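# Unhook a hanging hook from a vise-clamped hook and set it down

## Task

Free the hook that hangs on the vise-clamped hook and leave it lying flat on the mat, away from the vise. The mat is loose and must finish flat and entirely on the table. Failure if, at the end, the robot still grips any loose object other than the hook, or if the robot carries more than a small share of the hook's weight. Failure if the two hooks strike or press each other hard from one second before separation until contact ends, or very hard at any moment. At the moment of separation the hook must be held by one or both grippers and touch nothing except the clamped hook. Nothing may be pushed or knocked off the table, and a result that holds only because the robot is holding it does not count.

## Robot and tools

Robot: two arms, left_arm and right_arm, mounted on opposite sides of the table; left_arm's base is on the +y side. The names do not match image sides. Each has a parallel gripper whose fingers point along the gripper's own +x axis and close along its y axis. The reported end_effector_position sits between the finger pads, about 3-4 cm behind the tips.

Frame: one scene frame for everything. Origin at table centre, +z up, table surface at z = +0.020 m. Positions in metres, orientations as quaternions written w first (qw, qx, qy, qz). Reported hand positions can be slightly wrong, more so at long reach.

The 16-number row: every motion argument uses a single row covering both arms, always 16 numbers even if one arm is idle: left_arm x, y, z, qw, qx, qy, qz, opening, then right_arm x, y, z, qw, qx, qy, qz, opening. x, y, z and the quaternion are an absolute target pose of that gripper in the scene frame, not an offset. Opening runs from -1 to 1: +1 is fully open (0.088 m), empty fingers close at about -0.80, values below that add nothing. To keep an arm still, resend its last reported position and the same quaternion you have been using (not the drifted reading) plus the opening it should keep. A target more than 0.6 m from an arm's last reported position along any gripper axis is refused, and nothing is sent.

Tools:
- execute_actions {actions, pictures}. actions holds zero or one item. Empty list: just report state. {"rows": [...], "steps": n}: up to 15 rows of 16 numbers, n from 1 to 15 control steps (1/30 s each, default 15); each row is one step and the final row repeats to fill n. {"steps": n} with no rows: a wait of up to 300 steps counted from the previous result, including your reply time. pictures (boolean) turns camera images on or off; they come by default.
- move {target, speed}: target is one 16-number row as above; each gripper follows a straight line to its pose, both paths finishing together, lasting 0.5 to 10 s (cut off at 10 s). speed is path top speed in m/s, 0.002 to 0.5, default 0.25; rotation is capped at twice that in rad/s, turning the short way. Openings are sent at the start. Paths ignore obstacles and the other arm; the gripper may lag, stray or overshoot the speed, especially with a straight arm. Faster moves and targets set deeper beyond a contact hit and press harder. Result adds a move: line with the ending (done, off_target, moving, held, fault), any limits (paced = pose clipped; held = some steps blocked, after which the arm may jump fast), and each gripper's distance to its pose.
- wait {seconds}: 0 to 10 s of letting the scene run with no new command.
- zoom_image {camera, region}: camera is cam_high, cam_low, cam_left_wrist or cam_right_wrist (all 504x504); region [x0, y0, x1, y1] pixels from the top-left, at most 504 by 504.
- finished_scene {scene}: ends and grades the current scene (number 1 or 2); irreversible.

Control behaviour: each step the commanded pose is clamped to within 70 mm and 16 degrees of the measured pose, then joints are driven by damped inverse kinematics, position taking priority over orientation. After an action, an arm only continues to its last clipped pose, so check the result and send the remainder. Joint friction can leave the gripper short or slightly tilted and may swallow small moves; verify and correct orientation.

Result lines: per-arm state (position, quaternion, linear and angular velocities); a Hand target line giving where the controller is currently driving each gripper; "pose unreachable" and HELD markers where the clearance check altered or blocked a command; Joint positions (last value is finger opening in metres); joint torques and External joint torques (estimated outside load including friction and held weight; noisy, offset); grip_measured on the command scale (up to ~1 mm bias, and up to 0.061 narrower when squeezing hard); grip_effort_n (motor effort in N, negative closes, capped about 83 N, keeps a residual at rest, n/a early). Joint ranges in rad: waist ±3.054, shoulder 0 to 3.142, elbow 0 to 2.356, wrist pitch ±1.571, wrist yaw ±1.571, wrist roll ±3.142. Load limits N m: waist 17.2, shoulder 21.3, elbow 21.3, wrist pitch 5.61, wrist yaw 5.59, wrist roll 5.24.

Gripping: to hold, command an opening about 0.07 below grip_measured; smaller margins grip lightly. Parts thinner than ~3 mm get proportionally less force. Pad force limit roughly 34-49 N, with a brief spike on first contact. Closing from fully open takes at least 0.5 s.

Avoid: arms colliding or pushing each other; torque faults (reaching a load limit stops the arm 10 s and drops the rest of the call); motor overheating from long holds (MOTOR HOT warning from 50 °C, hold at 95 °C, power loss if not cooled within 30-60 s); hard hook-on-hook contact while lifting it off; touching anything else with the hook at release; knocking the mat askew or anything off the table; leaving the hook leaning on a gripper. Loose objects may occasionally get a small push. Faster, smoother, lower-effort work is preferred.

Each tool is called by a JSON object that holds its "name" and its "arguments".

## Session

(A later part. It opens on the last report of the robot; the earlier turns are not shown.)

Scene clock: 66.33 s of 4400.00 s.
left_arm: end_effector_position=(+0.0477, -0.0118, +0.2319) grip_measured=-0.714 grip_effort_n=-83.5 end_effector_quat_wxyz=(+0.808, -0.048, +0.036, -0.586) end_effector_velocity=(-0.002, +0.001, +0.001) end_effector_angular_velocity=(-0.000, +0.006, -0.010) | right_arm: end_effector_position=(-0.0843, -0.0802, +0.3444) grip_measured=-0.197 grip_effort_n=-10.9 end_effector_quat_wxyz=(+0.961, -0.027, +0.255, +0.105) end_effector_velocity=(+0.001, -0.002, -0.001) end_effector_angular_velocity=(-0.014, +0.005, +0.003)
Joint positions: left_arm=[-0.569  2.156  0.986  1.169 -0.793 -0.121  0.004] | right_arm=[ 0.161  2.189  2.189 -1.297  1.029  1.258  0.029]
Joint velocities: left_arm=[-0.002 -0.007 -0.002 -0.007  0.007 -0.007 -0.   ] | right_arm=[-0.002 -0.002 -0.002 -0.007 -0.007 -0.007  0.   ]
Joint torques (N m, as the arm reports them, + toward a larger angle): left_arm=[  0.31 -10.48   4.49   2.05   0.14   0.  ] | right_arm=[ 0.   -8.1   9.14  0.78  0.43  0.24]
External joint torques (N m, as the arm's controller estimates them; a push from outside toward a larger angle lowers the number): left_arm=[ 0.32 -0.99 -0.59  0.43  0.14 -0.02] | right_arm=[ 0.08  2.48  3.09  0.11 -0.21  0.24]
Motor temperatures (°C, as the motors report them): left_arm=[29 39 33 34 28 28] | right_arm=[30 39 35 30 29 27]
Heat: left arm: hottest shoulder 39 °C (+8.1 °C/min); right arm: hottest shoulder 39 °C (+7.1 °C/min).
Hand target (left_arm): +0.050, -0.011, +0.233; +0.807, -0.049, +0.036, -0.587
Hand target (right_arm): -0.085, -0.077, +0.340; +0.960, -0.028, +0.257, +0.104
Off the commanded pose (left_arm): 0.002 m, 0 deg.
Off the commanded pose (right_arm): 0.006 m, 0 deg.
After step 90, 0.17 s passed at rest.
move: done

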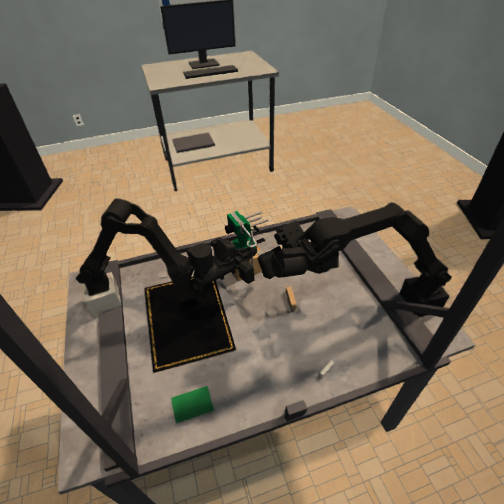

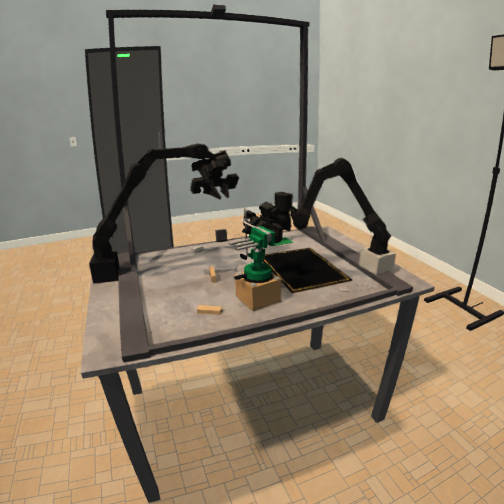

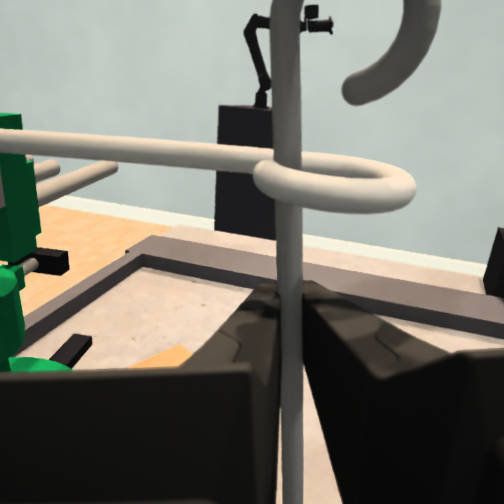

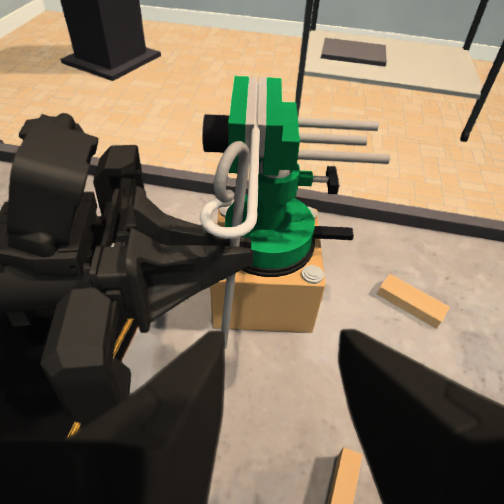

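{"name": "move", "arguments": {"target": [0.0547, -0.0100, 0.234, 0.8075, -0.0494, 0.0359, -0.5867, -0.8, -0.085, -0.077, 0.34, 0.9602, -0.028, 0.2573, 0.1043, -0.2], "speed": 0.004}}

{"name": "zoom_image", "arguments": {"camera": "cam_right_wrist", "region": [210, 175, 270, 235]}}

Scene clock: 68.97 s of 4400.00 s.
left_arm: end_effector_position=(+0.0526, -0.0109, +0.2317) grip_measured=-0.714 grip_effort_n=-83.5 end_effector_quat_wxyz=(+0.808, -0.047, +0.036, -0.586) end_effector_velocity=(-0.001, +0.001, -0.000) end_effector_angular_velocity=(-0.000, +0.018, -0.010) | right_arm: end_effector_position=(-0.0843, -0.0802, +0.3444) grip_measured=-0.197 grip_effort_n=-10.9 end_effector_quat_wxyz=(+0.961, -0.027, +0.255, +0.105) end_effector_velocity=(+0.001, -0.004, -0.001) end_effector_angular_velocity=(-0.029, +0.004, +0.003)
Joint positions: left_arm=[-0.559  2.149  0.973  1.172 -0.783 -0.121  0.004] | right_arm=[ 0.161  2.189  2.189 -1.297  1.029  1.258  0.029]
Joint velocities: left_arm=[-0.002 -0.007 -0.007 -0.007  0.007 -0.022 -0.   ] | right_arm=[-0.002 -0.002 -0.002 -0.022 -0.007 -0.007 -0.   ]
Joint torques (N m, as the arm reports them, + toward a larger angle): left_arm=[  0.27 -10.75   4.48   2.04   0.11   0.  ] | right_arm=[ 0.11 -8.23  9.29  0.76  0.42  0.2 ]
External joint torques (N m, as the arm's controller estimates them; a push from outside toward a larger angle lowers the number): left_arm=[ 0.28 -1.33 -0.58  0.41  0.11 -0.02] | right_arm=[ 0.1   2.24  3.29  0.09 -0.21  0.19]
Motor temperatures (°C, as the motors report them): left_arm=[29 39 33 34 28 28] | right_arm=[30 39 36 30 29 27]
Heat: left arm: hottest shoulder 39 °C (+7.1 °C/min); right arm: hottest shoulder 39 °C (+6.1 °C/min).
Hand target (left_arm): +0.055, -0.010, +0.234; +0.807, -0.050, +0.036, -0.587
Hand target (right_arm): -0.085, -0.077, +0.340; +0.960, -0.028, +0.257, +0.104
Off the commanded pose (left_arm): 0.003 m, 0 deg.
Off the commanded pose (right_arm): 0.006 m, 0 deg.
move: done

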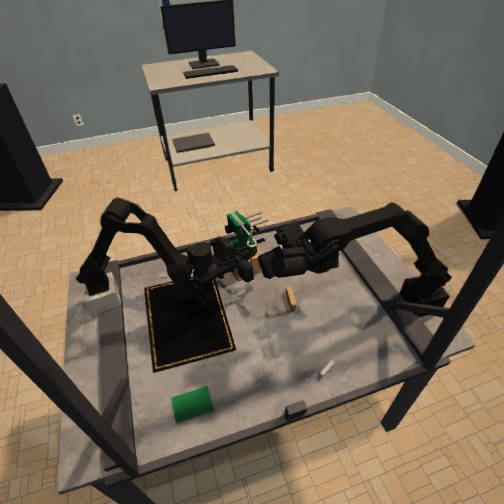

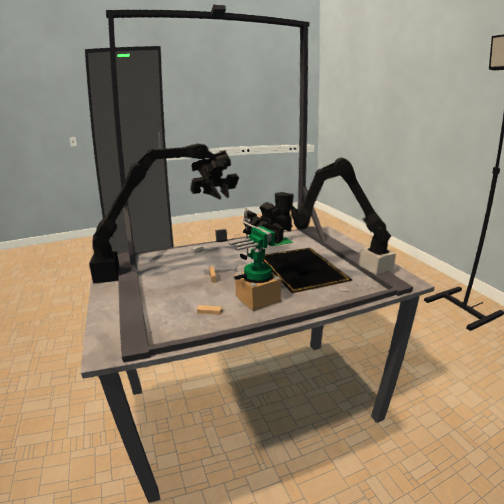

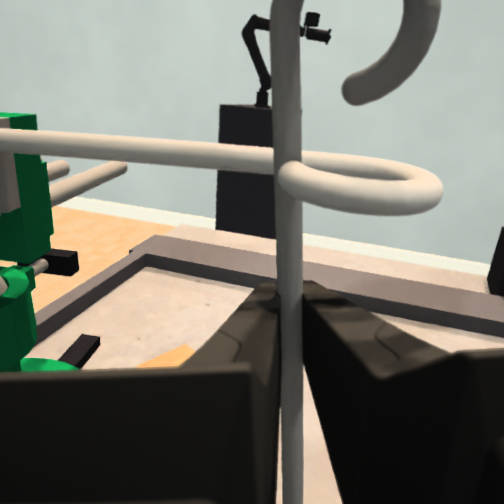

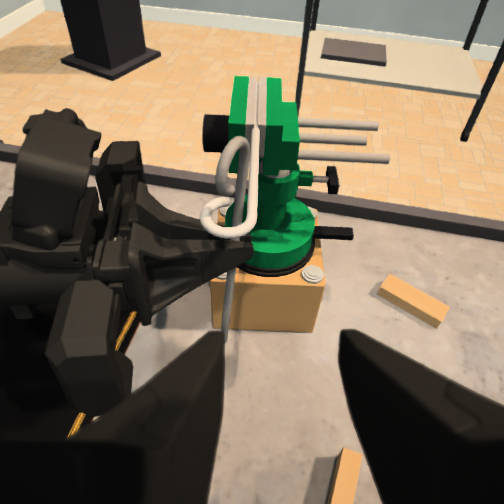

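Region (210, 175, 270, 235) of cam_right_wrist's 504x504 image, scaled by 8.400, with more detail than that image has.

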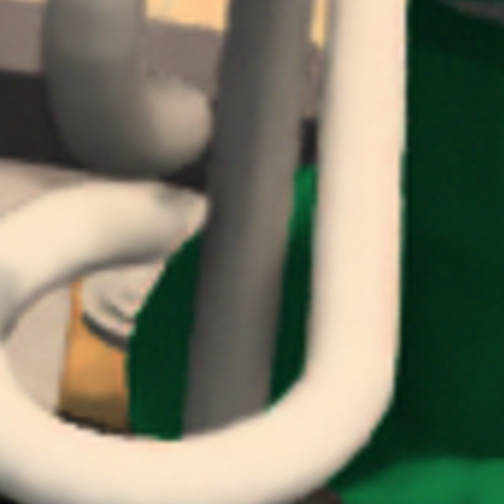

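{"name": "move", "arguments": {"target": [0.0635, -0.0080, 0.234, 0.8075, -0.0494, 0.0359, -0.5867, -0.8, -0.085, -0.077, 0.34, 0.9602, -0.028, 0.2573, 0.1043, -0.2], "speed": 0.005}}

Scene clock: 71.93 s of 4400.00 s.
left_arm: end_effector_position=(+0.0617, -0.0090, +0.2314) grip_measured=-0.714 grip_effort_n=-83.5 end_effector_quat_wxyz=(+0.808, -0.047, +0.036, -0.586) end_effector_velocity=(+0.001, +0.002, +0.000) end_effector_angular_velocity=(-0.004, +0.008, +0.005) | right_arm: end_effector_position=(-0.0843, -0.0802, +0.3445) grip_measured=-0.197 grip_effort_n=-10.9 end_effector_quat_wxyz=(+0.961, -0.026, +0.255, +0.105) end_effector_velocity=(+0.001, -0.002, +0.001) end_effector_angular_velocity=(-0.009, +0.006, +0.003)
Joint positions: left_arm=[-0.54   2.135  0.946  1.185 -0.764 -0.121  0.004] | right_arm=[ 0.161  2.189  2.189 -1.297  1.029  1.258  0.029]
Joint velocities: left_arm=[-0.002 -0.002 -0.007  0.007 -0.007 -0.007 -0.   ] | right_arm=[-0.002 -0.007 -0.002 -0.007 -0.007 -0.007 -0.   ]
Joint torques (N m, as the arm reports them, + toward a larger angle): left_arm=[  0.26 -10.55   4.42   2.05   0.13   0.  ] | right_arm=[ 0.08 -8.18  9.2   0.79  0.44  0.18]
External joint torques (N m, as the arm's controller estimates them; a push from outside toward a larger angle lowers the number): left_arm=[ 0.26 -1.31 -0.57  0.42  0.13 -0.02] | right_arm=[ 0.07  2.49  3.09  0.11 -0.2   0.17]
Motor temperatures (°C, as the motors report them): left_arm=[29 40 33 34 28 28] | right_arm=[30 39 36 30 29 27]
Heat: left arm: hottest shoulder 40 °C (+8.1 °C/min); right arm: hottest shoulder 39 °C (+6.1 °C/min).
Hand target (left_arm): +0.064, -0.008, +0.234; +0.808, -0.049, +0.036, -0.587
Hand target (right_arm): -0.085, -0.077, +0.340; +0.960, -0.028, +0.257, +0.105
Off the commanded pose (left_arm): 0.003 m, 0 deg.
Off the commanded pose (right_arm): 0.006 m, 0 deg.
move: done

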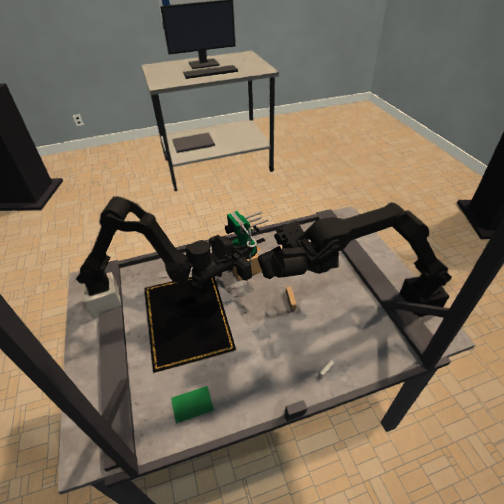

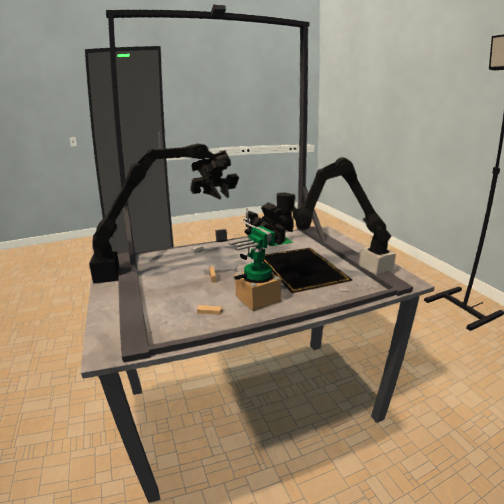

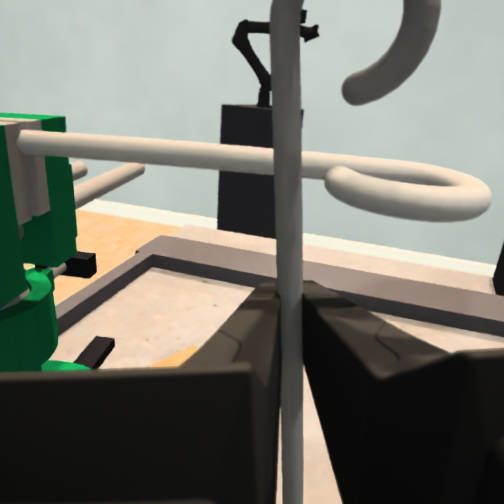

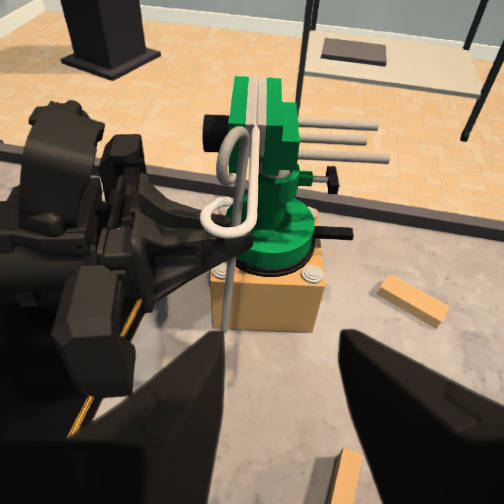

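{"name": "move", "arguments": {"target": [0.0635, 0.05, 0.234, 0.8075, -0.0494, 0.0359, -0.5867, -0.8, -0.10, -0.12, 0.34, 0.9602, -0.028, 0.2573, 0.1043, -0.2], "speed": 0.03}}

Scene clock: 74.67 s of 4400.00 s.
left_arm: end_effector_position=(+0.0636, +0.0475, +0.2325) grip_measured=-0.714 grip_effort_n=-83.5 end_effector_quat_wxyz=(+0.807, -0.048, +0.036, -0.587) end_effector_velocity=(+0.004, +0.004, -0.002) end_effector_angular_velocity=(+0.013, -0.013, +0.020) | right_arm: end_effector_position=(-0.0990, -0.1174, +0.3399) grip_measured=-0.197 grip_effort_n=-10.9 end_effector_quat_wxyz=(+0.960, -0.028, +0.258, +0.104) end_effector_velocity=(+0.002, -0.004, -0.001) end_effector_angular_velocity=(-0.010, -0.007, -0.008)
Joint positions: left_arm=[-0.609  2.014  0.716  1.295 -0.831 -0.121  0.004] | right_arm=[ 0.202  2.033  1.937 -1.275  1.034  1.34   0.029]
Joint velocities: left_arm=[-0.002 -0.007 -0.012 -0.007 -0.022  0.007 -0.   ] | right_arm=[-0.002 -0.007 -0.017 -0.007  0.007  0.007 -0.   ]
Joint torques (N m, as the arm reports them, + toward a larger angle): left_arm=[-0.39 -9.    4.01  2.   -0.21  0.04] | right_arm=[  0.36 -10.5    6.12   0.94   0.59   0.21]
External joint torques (N m, as the arm's controller estimates them; a push from outside toward a larger angle lowers the number): left_arm=[-0.43 -1.21 -0.41  0.42 -0.21  0.02] | right_arm=[ 0.35 -1.04  0.07  0.35 -0.05  0.2 ]
Motor temperatures (°C, as the motors report them): left_arm=[29 41 33 35 28 28] | right_arm=[30 40 36 30 29 27]
Heat: left arm: hottest shoulder 41 °C (+9.0 °C/min); right arm: hottest shoulder 40 °C (+6.0 °C/min).
Hand target (left_arm): +0.064, +0.050, +0.234; +0.808, -0.049, +0.036, -0.587
Hand target (right_arm): -0.100, -0.120, +0.340; +0.960, -0.028, +0.257, +0.104
Off the commanded pose (left_arm): 0.003 m, 0 deg.
Off the commanded pose (right_arm): 0.003 m, 0 deg.
move: done

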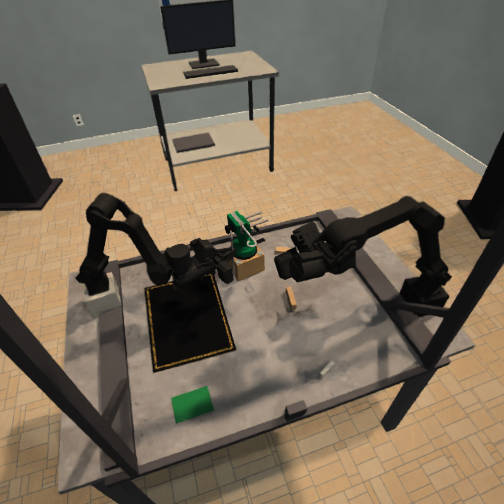

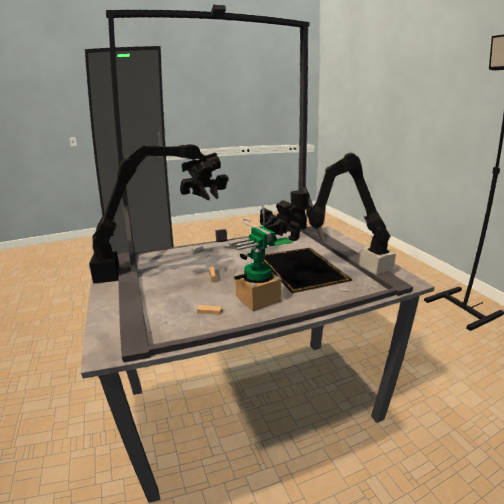

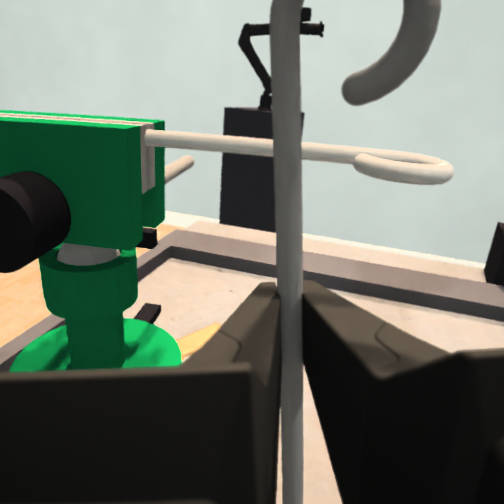

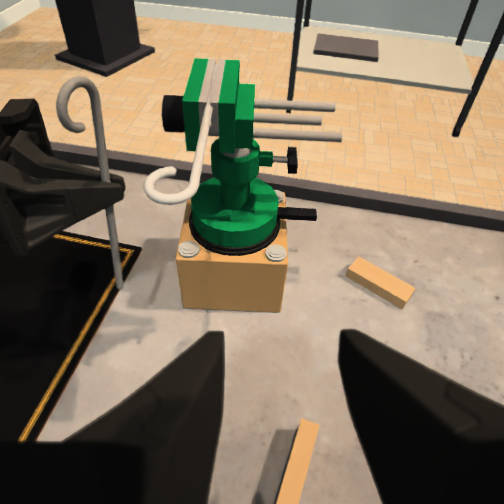

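{"name": "move", "arguments": {"target": [0.03, 0.11, 0.25, 0.8075, -0.0494, 0.0359, -0.5867, -0.8, -0.08, -0.2, 0.32, 0.683, -0.183, 0.183, 0.683, 1.0], "speed": 0.2}}

{"name": "move", "arguments": {"target": [0.0, 0.19, 0.13, 0.183, 0.683, -0.183, -0.683, -0.8, -0.08, -0.2, 0.32, 0.683, -0.183, 0.183, 0.683, 1.0], "speed": 0.25}}

Scene clock: 84.43 s of 4400.00 s.
left_arm: end_effector_position=(+0.0294, +0.1078, +0.2498) grip_measured=-0.714 grip_effort_n=-83.5 end_effector_quat_wxyz=(+0.807, -0.051, +0.036, -0.587) end_effector_velocity=(+0.001, +0.001, -0.003) end_effector_angular_velocity=(+0.019, -0.021, +0.005) | right_arm: end_effector_position=(-0.0797, -0.1978, +0.3237) grip_measured=+0.980 grip_effort_n=17.0 end_effector_quat_wxyz=(+0.686, -0.179, +0.182, +0.682) end_effector_velocity=(-0.001, -0.000, +0.002) end_effector_angular_velocity=(+0.012, -0.025, +0.029)
Joint positions: left_arm=[-0.812  1.874  0.598  1.28  -1.034 -0.121  0.004] | right_arm=[-0.355  1.23   0.894 -0.226 -0.391 -0.232  0.087]
Joint velocities: left_arm=[-0.002 -0.002 -0.002 -0.022 -0.007  0.007 -0.   ] | right_arm=[-0.007 -0.002 -0.002  0.007 -0.022 -0.037  0.   ]
Joint torques (N m, as the arm reports them, + toward a larger angle): left_arm=[-0.57 -7.73  3.94  1.6  -0.21  0.12] | right_arm=[-0.43 -4.61  7.33  1.85 -0.18 -0.13]
External joint torques (N m, as the arm's controller estimates them; a push from outside toward a larger angle lowers the number): left_arm=[-0.56 -0.96 -0.46  0.14 -0.22  0.1 ] | right_arm=[-0.46  0.03  0.09  0.18 -0.01 -0.13]
Motor temperatures (°C, as the motors report them): left_arm=[29 41 33 35 28 28] | right_arm=[30 40 35 30 29 27]
Heat: left arm: hottest shoulder 41 °C (+9.1 °C/min); right arm: hottest shoulder 40 °C (+6.1 °C/min).
Hand target (left_arm): +0.030, +0.110, +0.251; +0.807, -0.050, +0.035, -0.587
Hand target (right_arm): -0.080, -0.200, +0.318; +0.684, -0.182, +0.188, +0.682
Off the commanded pose (left_arm): 0.002 m, 0 deg.
Off the commanded pose (right_arm): 0.004 m, 1 deg.
After step 90, 2.90 s passed at rest.
move: done

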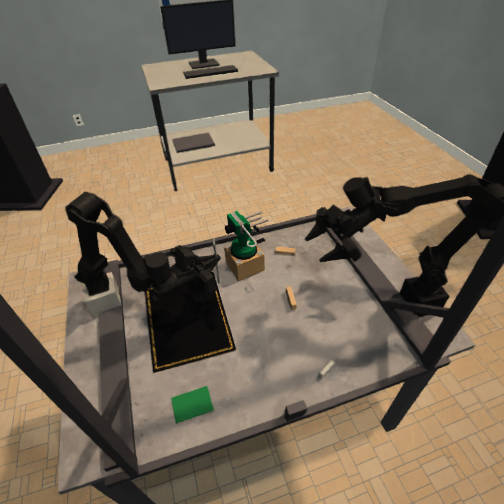

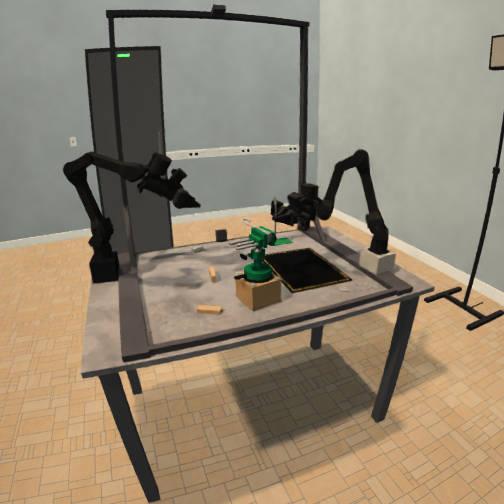

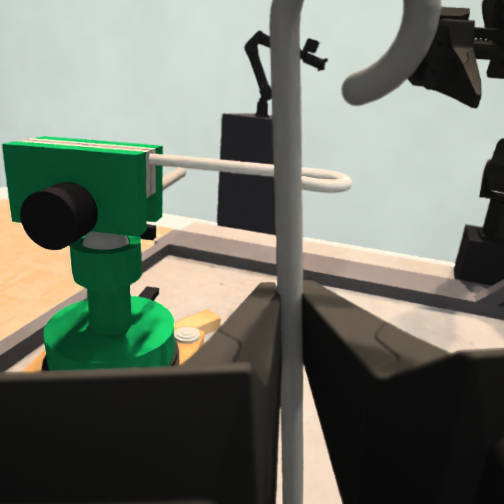

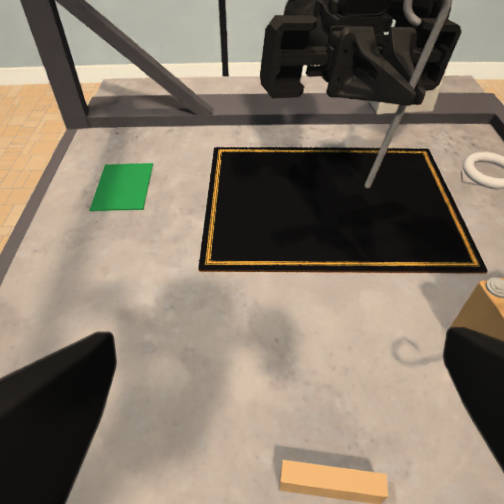

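Scene clock: 89.03 s of 4400.00 s.
left_arm: end_effector_position=(+0.0037, +0.1920, +0.1320) grip_measured=-0.714 grip_effort_n=-83.5 end_effector_quat_wxyz=(+0.189, +0.680, -0.180, -0.685) end_effector_velocity=(-0.000, +0.002, +0.001) end_effector_angular_velocity=(+0.005, -0.009, +0.002) | right_arm: end_effector_position=(-0.0800, -0.1979, +0.3236) grip_measured=+0.980 grip_effort_n=17.0 end_effector_quat_wxyz=(+0.684, -0.181, +0.180, +0.683) end_effector_velocity=(-0.002, +0.000, +0.002) end_effector_angular_velocity=(+0.012, +0.001, +0.020)
Joint positions: left_arm=[-0.794  1.65   0.755 -0.255 -0.328  0.925  0.004] | right_arm=[-0.355  1.23   0.894 -0.227 -0.394 -0.24   0.087]
Joint velocities: left_arm=[-0.007 -0.002  0.007 -0.022 -0.007 -0.007 -0.   ] | right_arm=[-0.002 -0.002 -0.002  0.007 -0.022 -0.007 -0.   ]
Joint torques (N m, as the arm reports them, + toward a larger angle): left_arm=[-0.41 -4.97  6.74  1.07 -0.08  0.08] | right_arm=[-0.37 -4.83  7.61  1.88 -0.2  -0.19]
External joint torques (N m, as the arm's controller estimates them; a push from outside toward a larger angle lowers the number): left_arm=[-0.4   1.28  1.15  0.03  0.09  0.12] | right_arm=[-0.35 -0.21  0.36  0.19 -0.04 -0.2 ]
Motor temperatures (°C, as the motors report them): left_arm=[29 40 33 35 28 28] | right_arm=[30 39 35 30 29 27]
Heat: left arm: hottest shoulder 40 °C (+8.0 °C/min); right arm: hottest shoulder 39 °C (+5.0 °C/min).
Hand target (left_arm): +0.001, +0.192, +0.130; +0.183, +0.681, -0.181, -0.686
Hand target (right_arm): -0.080, -0.200, +0.320; +0.683, -0.183, +0.183, +0.683
Off the commanded pose (left_arm): 0.005 m, 1 deg.
Off the commanded pose (right_arm): 0.004 m, 0 deg.
move: done

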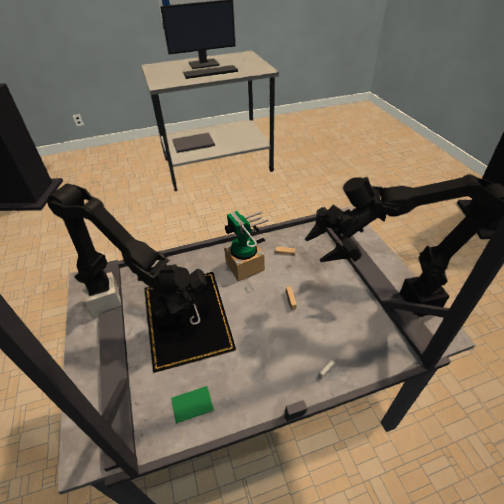

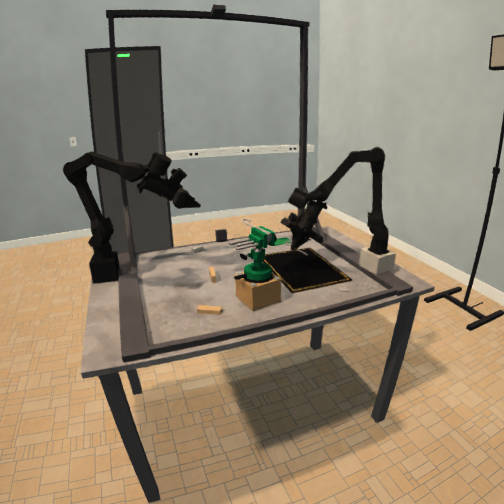

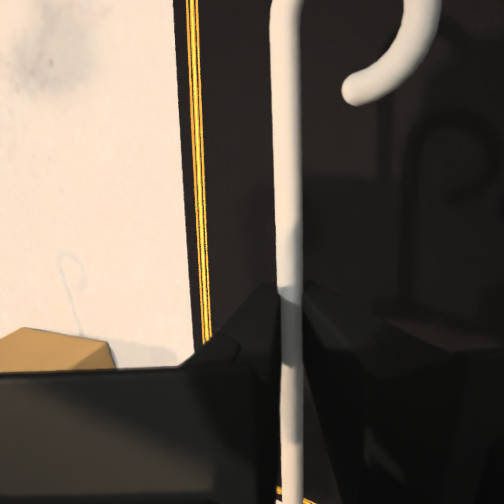

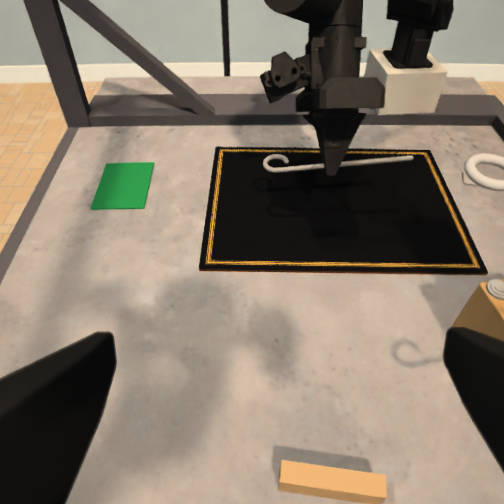

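{"name": "move", "arguments": {"target": [0.0, 0.19, 0.068, 0.183, 0.683, -0.183, -0.683, -0.8, -0.06, -0.10, 0.12, 0.7044, -0.0616, 0.0616, 0.7044, 1.0], "speed": 0.15}}

Scene clock: 91.97 s of 4400.00 s.
left_arm: end_effector_position=(-0.0015, +0.1869, +0.0726) grip_measured=-0.714 grip_effort_n=-83.5 end_effector_quat_wxyz=(+0.190, +0.678, -0.183, -0.686) end_effector_velocity=(+0.004, +0.004, -0.003) end_effector_angular_velocity=(+0.016, -0.019, +0.007) | right_arm: end_effector_position=(-0.0597, -0.1027, +0.1257) grip_measured=+0.980 grip_effort_n=17.0 end_effector_quat_wxyz=(+0.705, -0.061, +0.059, +0.704) end_effector_velocity=(-0.002, +0.000, -0.003) end_effector_angular_velocity=(-0.002, +0.009, +0.008)
Joint positions: left_arm=[-0.796  1.866  0.691  0.034 -0.328  0.928  0.004] | right_arm=[-0.305  2.287  0.714  1.389 -0.401 -0.076  0.087]
Joint velocities: left_arm=[-0.002  0.002 -0.002 -0.022 -0.007 -0.007 -0.   ] | right_arm=[ 0.002  0.012  0.002  0.007 -0.007  0.007 -0.   ]
Joint torques (N m, as the arm reports them, + toward a larger angle): left_arm=[-0.42 -5.55  4.02  1.34 -0.35  0.08] | right_arm=[ 0.33 -6.3   5.38  2.33  0.04  0.22]
External joint torques (N m, as the arm's controller estimates them; a push from outside toward a larger angle lowers the number): left_arm=[-0.46  1.21 -0.39  0.3  -0.17  0.11] | right_arm=[0.29 2.02 2.17 0.52 0.1  0.21]
Motor temperatures (°C, as the motors report them): left_arm=[29 40 33 34 28 28] | right_arm=[30 39 35 31 29 27]
Heat: left arm: hottest shoulder 40 °C (+8.0 °C/min); right arm: hottest shoulder 39 °C (+5.0 °C/min).
Hand target (left_arm): +0.000, +0.190, +0.068; +0.183, +0.683, -0.183, -0.683
Hand target (right_arm): -0.060, -0.101, +0.122; +0.704, -0.060, +0.062, +0.704
Off the commanded pose (left_arm): 0.006 m, 1 deg.
Off the commanded pose (right_arm): 0.006 m, 0 deg.
move: done

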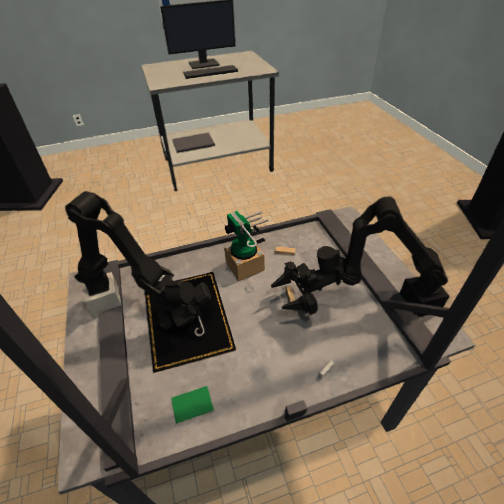

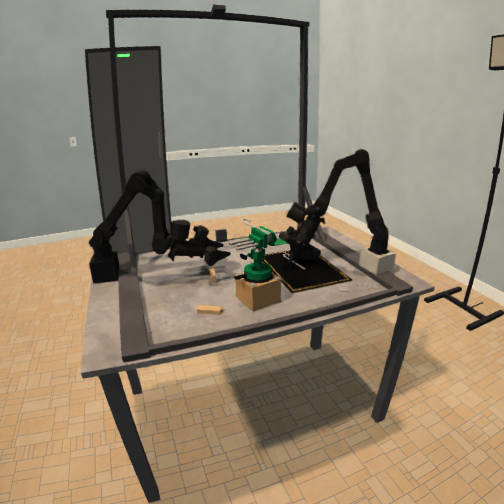

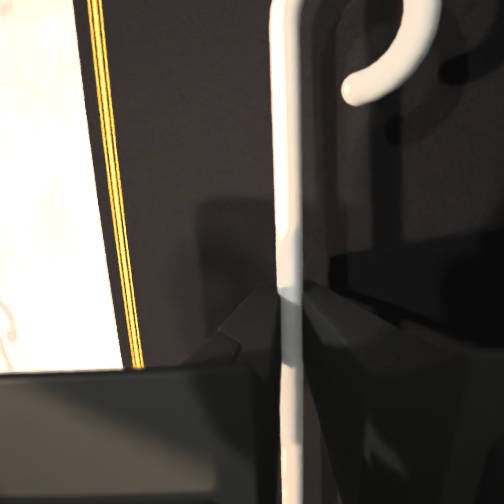

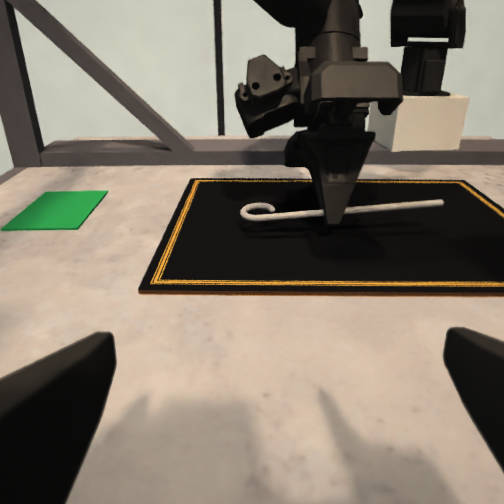

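{"name": "zoom_image", "arguments": {"camera": "cam_right_wrist", "region": [230, 130, 460, 290]}}

Region (230, 130, 460, 290) of cam_right_wrist's 504x504 image, scaled by 2.191, with more detail than that image has; it fills the top 351 rows of this view, and the rest is white.

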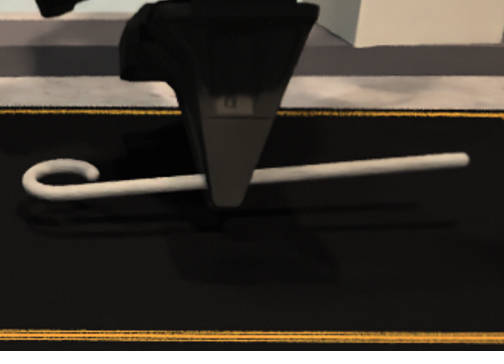

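{"name": "move", "arguments": {"target": [0.0, 0.19, 0.061, 0.1893, 0.6588, -0.1765, -0.7064, -0.8, -0.06, -0.10, 0.12, 0.7044, -0.0616, 0.0616, 0.7044, 1.0], "speed": 0.02}}

{"name": "zoom_image", "arguments": {"camera": "cam_right_wrist", "region": [230, 130, 460, 290]}}

Scene clock: 95.50 s of 4400.00 s.
left_arm: end_effector_position=(-0.0032, +0.1872, +0.0663) grip_measured=-0.714 grip_effort_n=-83.5 end_effector_quat_wxyz=(+0.196, +0.654, -0.180, -0.708) end_effector_velocity=(+0.003, +0.004, -0.003) end_effector_angular_velocity=(+0.018, -0.002, +0.005) | right_arm: end_effector_position=(-0.0594, -0.1016, +0.1239) grip_measured=+0.980 grip_effort_n=17.0 end_effector_quat_wxyz=(+0.705, -0.061, +0.059, +0.704) end_effector_velocity=(+0.002, -0.001, -0.001) end_effector_angular_velocity=(-0.007, -0.006, -0.008)
Joint positions: left_arm=[-0.779  1.878  0.65   0.132 -0.277  0.928  0.004] | right_arm=[-0.304  2.295  0.72   1.391 -0.4   -0.076  0.087]
Joint velocities: left_arm=[ 0.002  0.002 -0.007 -0.007  0.007 -0.007 -0.   ] | right_arm=[-0.002 -0.002 -0.002 -0.007  0.007 -0.007 -0.   ]
Joint torques (N m, as the arm reports them, + toward a larger angle): left_arm=[ 0.27 -5.54  3.76  1.47 -0.01  0.08] | right_arm=[ 0.26 -6.49  5.25  2.27  0.05  0.1 ]
External joint torques (N m, as the arm's controller estimates them; a push from outside toward a larger angle lowers the number): left_arm=[ 0.24  1.11 -0.49  0.36  0.13  0.11] | right_arm=[0.31 1.87 2.06 0.47 0.1  0.09]
Motor temperatures (°C, as the motors report them): left_arm=[29 39 33 34 28 28] | right_arm=[30 38 35 31 29 27]
Heat: left arm: hottest shoulder 39 °C (+6.1 °C/min); right arm: hottest shoulder 38 °C (+3.0 °C/min).
Hand target (left_arm): -0.000, +0.190, +0.061; +0.189, +0.659, -0.177, -0.707
Hand target (right_arm): -0.060, -0.100, +0.120; +0.704, -0.062, +0.062, +0.704
Off the commanded pose (left_arm): 0.007 m, 1 deg.
Off the commanded pose (right_arm): 0.004 m, 0 deg.
move: done

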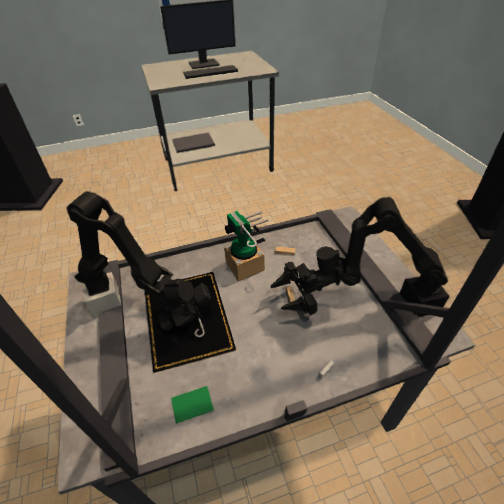

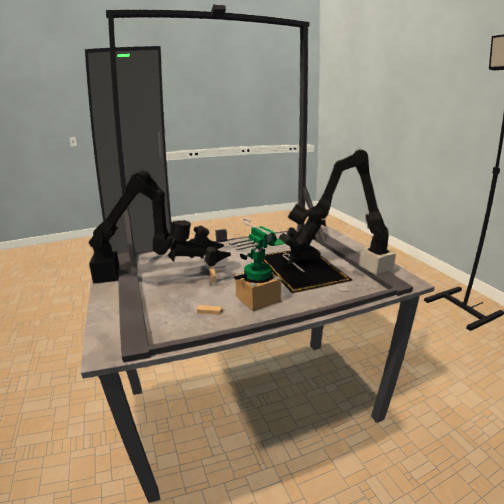

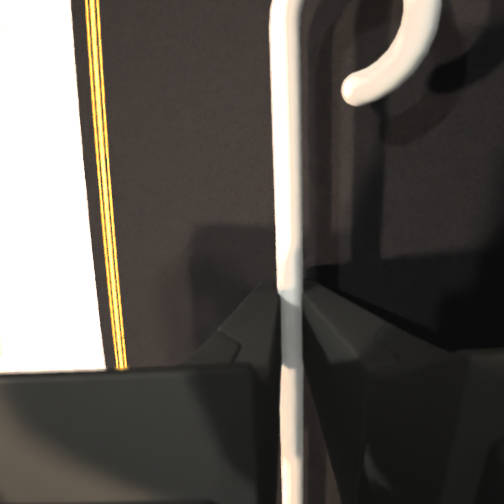

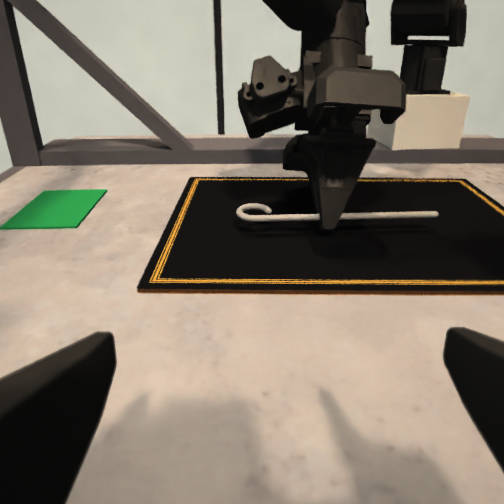

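Region (230, 130, 460, 290) of cam_right_wrist's 504x504 image, scaled by 2.191, with more detail than that image has; it fills the top 351 rows of this view, and the rest is white.

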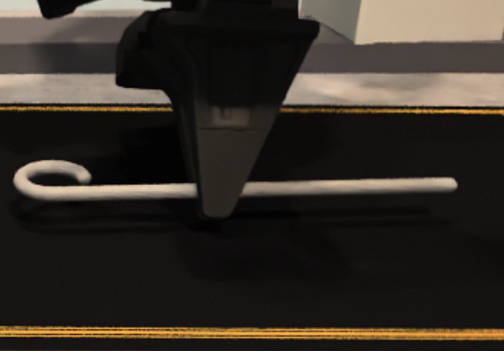

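{"name": "move", "arguments": {"target": [0.0, 0.19, 0.057, 0.1893, 0.6588, -0.1765, -0.7064, -0.8, -0.06, -0.10, 0.12, 0.7044, -0.0616, 0.0616, 0.7044, 1.0], "speed": 0.008}}

{"name": "zoom_image", "arguments": {"camera": "cam_right_wrist", "region": [230, 130, 460, 290]}}

Scene clock: 97.47 s of 4400.00 s.
left_arm: end_effector_position=(-0.0033, +0.1872, +0.0623) grip_measured=-0.714 grip_effort_n=-83.5 end_effector_quat_wxyz=(+0.196, +0.654, -0.180, -0.708) end_effector_velocity=(+0.003, +0.001, -0.002) end_effector_angular_velocity=(+0.007, -0.002, +0.025) | right_arm: end_effector_position=(-0.0593, -0.1015, +0.1240) grip_measured=+0.980 grip_effort_n=17.0 end_effector_quat_wxyz=(+0.705, -0.061, +0.059, +0.704) end_effector_velocity=(-0.001, -0.002, +0.001) end_effector_angular_velocity=(+0.003, -0.007, +0.006)
Joint positions: left_arm=[-0.779  1.894  0.647  0.151 -0.277  0.928  0.004] | right_arm=[-0.304  2.295  0.721  1.391 -0.4   -0.076  0.087]
Joint velocities: left_arm=[ 0.002  0.002 -0.002 -0.007 -0.007 -0.022 -0.   ] | right_arm=[-0.002 -0.002 -0.007  0.007 -0.007 -0.007 -0.   ]
Joint torques (N m, as the arm reports them, + toward a larger angle): left_arm=[ 0.31 -5.59  3.85  1.44  0.    0.1 ] | right_arm=[ 0.13 -6.25  5.65  2.27  0.03  0.09]
External joint torques (N m, as the arm's controller estimates them; a push from outside toward a larger angle lowers the number): left_arm=[ 0.29  1.12 -0.33  0.32  0.14  0.13] | right_arm=[0.13 2.06 2.52 0.47 0.08 0.08]
Motor temperatures (°C, as the motors report them): left_arm=[29 39 33 34 28 28] | right_arm=[30 38 35 31 29 27]
Heat: left arm: hottest shoulder 39 °C (+5.1 °C/min); right arm: hottest shoulder 38 °C (+3.0 °C/min).
Hand target (left_arm): +0.000, +0.190, +0.057; +0.189, +0.659, -0.176, -0.707
Hand target (right_arm): -0.060, -0.100, +0.120; +0.705, -0.062, +0.062, +0.704
Off the commanded pose (left_arm): 0.007 m, 1 deg.
Off the commanded pose (right_arm): 0.004 m, 0 deg.
move: done

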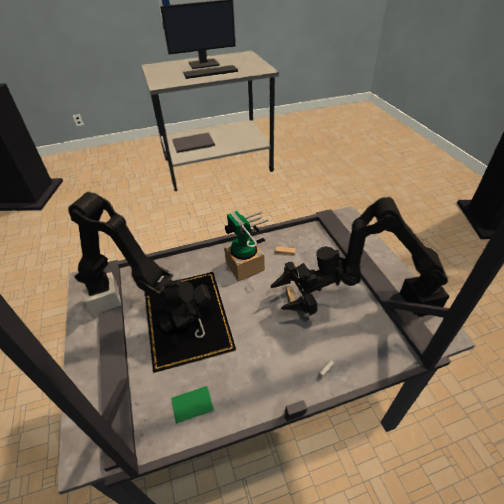

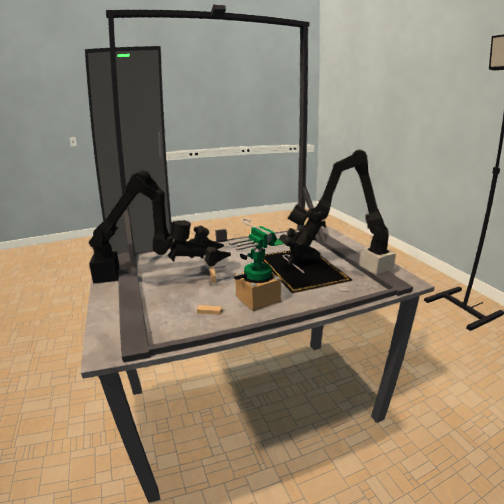

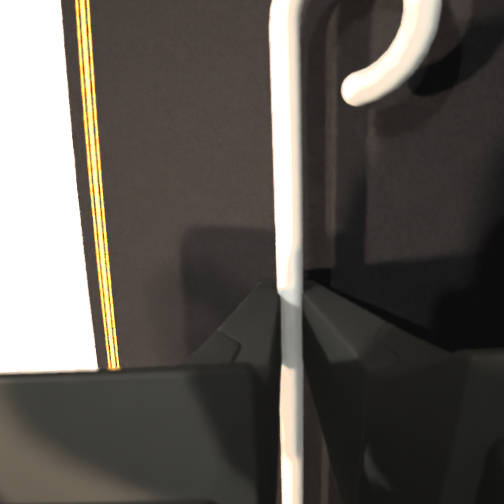

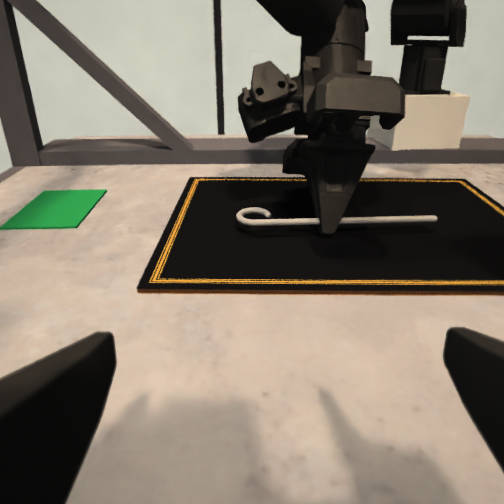

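Region (230, 130, 460, 290) of cam_right_wrist's 504x504 image, scaled by 2.191, with more detail than that image has; it fills the top 351 rows of this view, and the rest is white.

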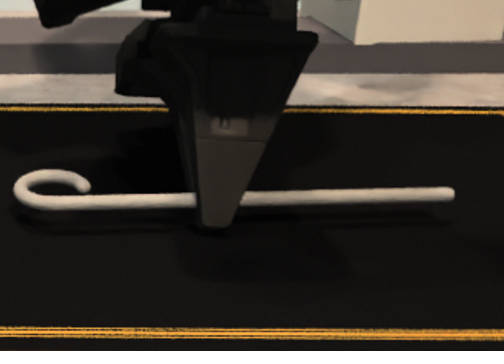

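{"name": "move", "arguments": {"target": [0.0, 0.19, 0.054, 0.1893, 0.6588, -0.1765, -0.7064, -0.8, -0.06, -0.10, 0.12, 0.7044, -0.0616, 0.0616, 0.7044, 1.0], "speed": 0.008}}

Scene clock: 99.47 s of 4400.00 s.
left_arm: end_effector_position=(-0.0037, +0.1865, +0.0611) grip_measured=-0.714 grip_effort_n=-83.5 end_effector_quat_wxyz=(+0.197, +0.653, -0.182, -0.709) end_effector_velocity=(+0.002, -0.002, +0.002) end_effector_angular_velocity=(-0.019, -0.014, +0.001) | right_arm: end_effector_position=(-0.0593, -0.1015, +0.1240) grip_measured=+0.980 grip_effort_n=17.0 end_effector_quat_wxyz=(+0.705, -0.061, +0.059, +0.704) end_effector_velocity=(-0.001, -0.002, -0.004) end_effector_angular_velocity=(-0.020, +0.032, +0.001)
Joint positions: left_arm=[-0.778  1.901  0.645  0.165 -0.277  0.929  0.004] | right_arm=[-0.304  2.295  0.721  1.391 -0.4   -0.076  0.087]
Joint velocities: left_arm=[-0.002 -0.002 -0.002  0.007 -0.022  0.007 -0.   ] | right_arm=[-0.002 -0.002 -0.002 -0.022 -0.007  0.022 -0.   ]
Joint torques (N m, as the arm reports them, + toward a larger angle): left_arm=[ 0.3  -4.86  3.75  1.47 -0.05  0.08] | right_arm=[ 0.32 -6.21  5.33  2.29  0.01  0.09]
External joint torques (N m, as the arm's controller estimates them; a push from outside toward a larger angle lowers the number): left_arm=[ 0.29  1.94 -0.5   0.31  0.1   0.11] | right_arm=[0.33 2.06 2.18 0.51 0.06 0.08]
Motor temperatures (°C, as the motors report them): left_arm=[29 39 33 34 28 28] | right_arm=[30 38 35 32 29 27]
Heat: left arm: hottest shoulder 39 °C (+4.1 °C/min); right arm: hottest shoulder 38 °C (+2.0 °C/min).
Hand target (left_arm): +0.000, +0.190, +0.054; +0.189, +0.659, -0.176, -0.706
Hand target (right_arm): -0.060, -0.100, +0.120; +0.704, -0.062, +0.062, +0.704
Off the commanded pose (left_arm): 0.009 m, 1 deg.
Off the commanded pose (right_arm): 0.004 m, 0 deg.
move: off_target (left_arm)

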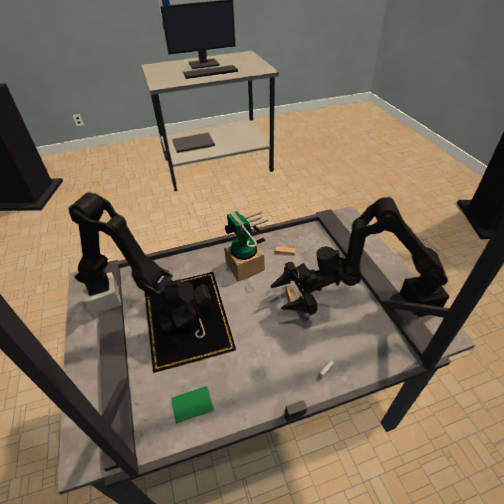

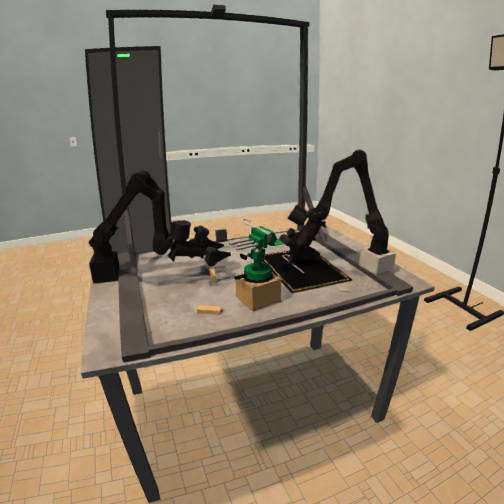

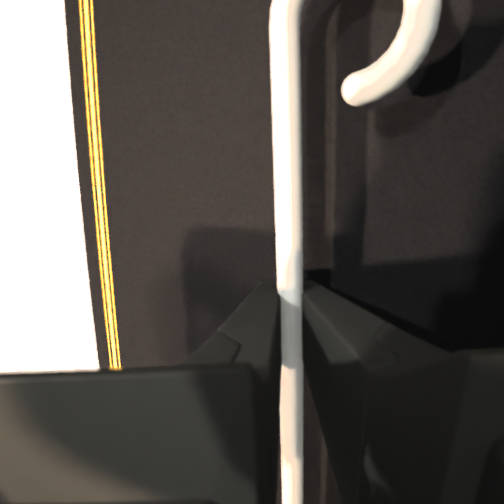

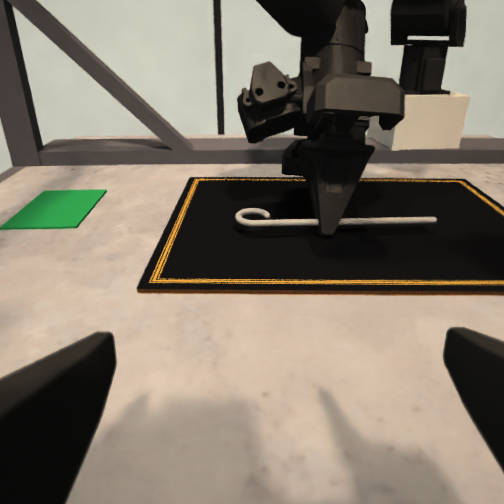

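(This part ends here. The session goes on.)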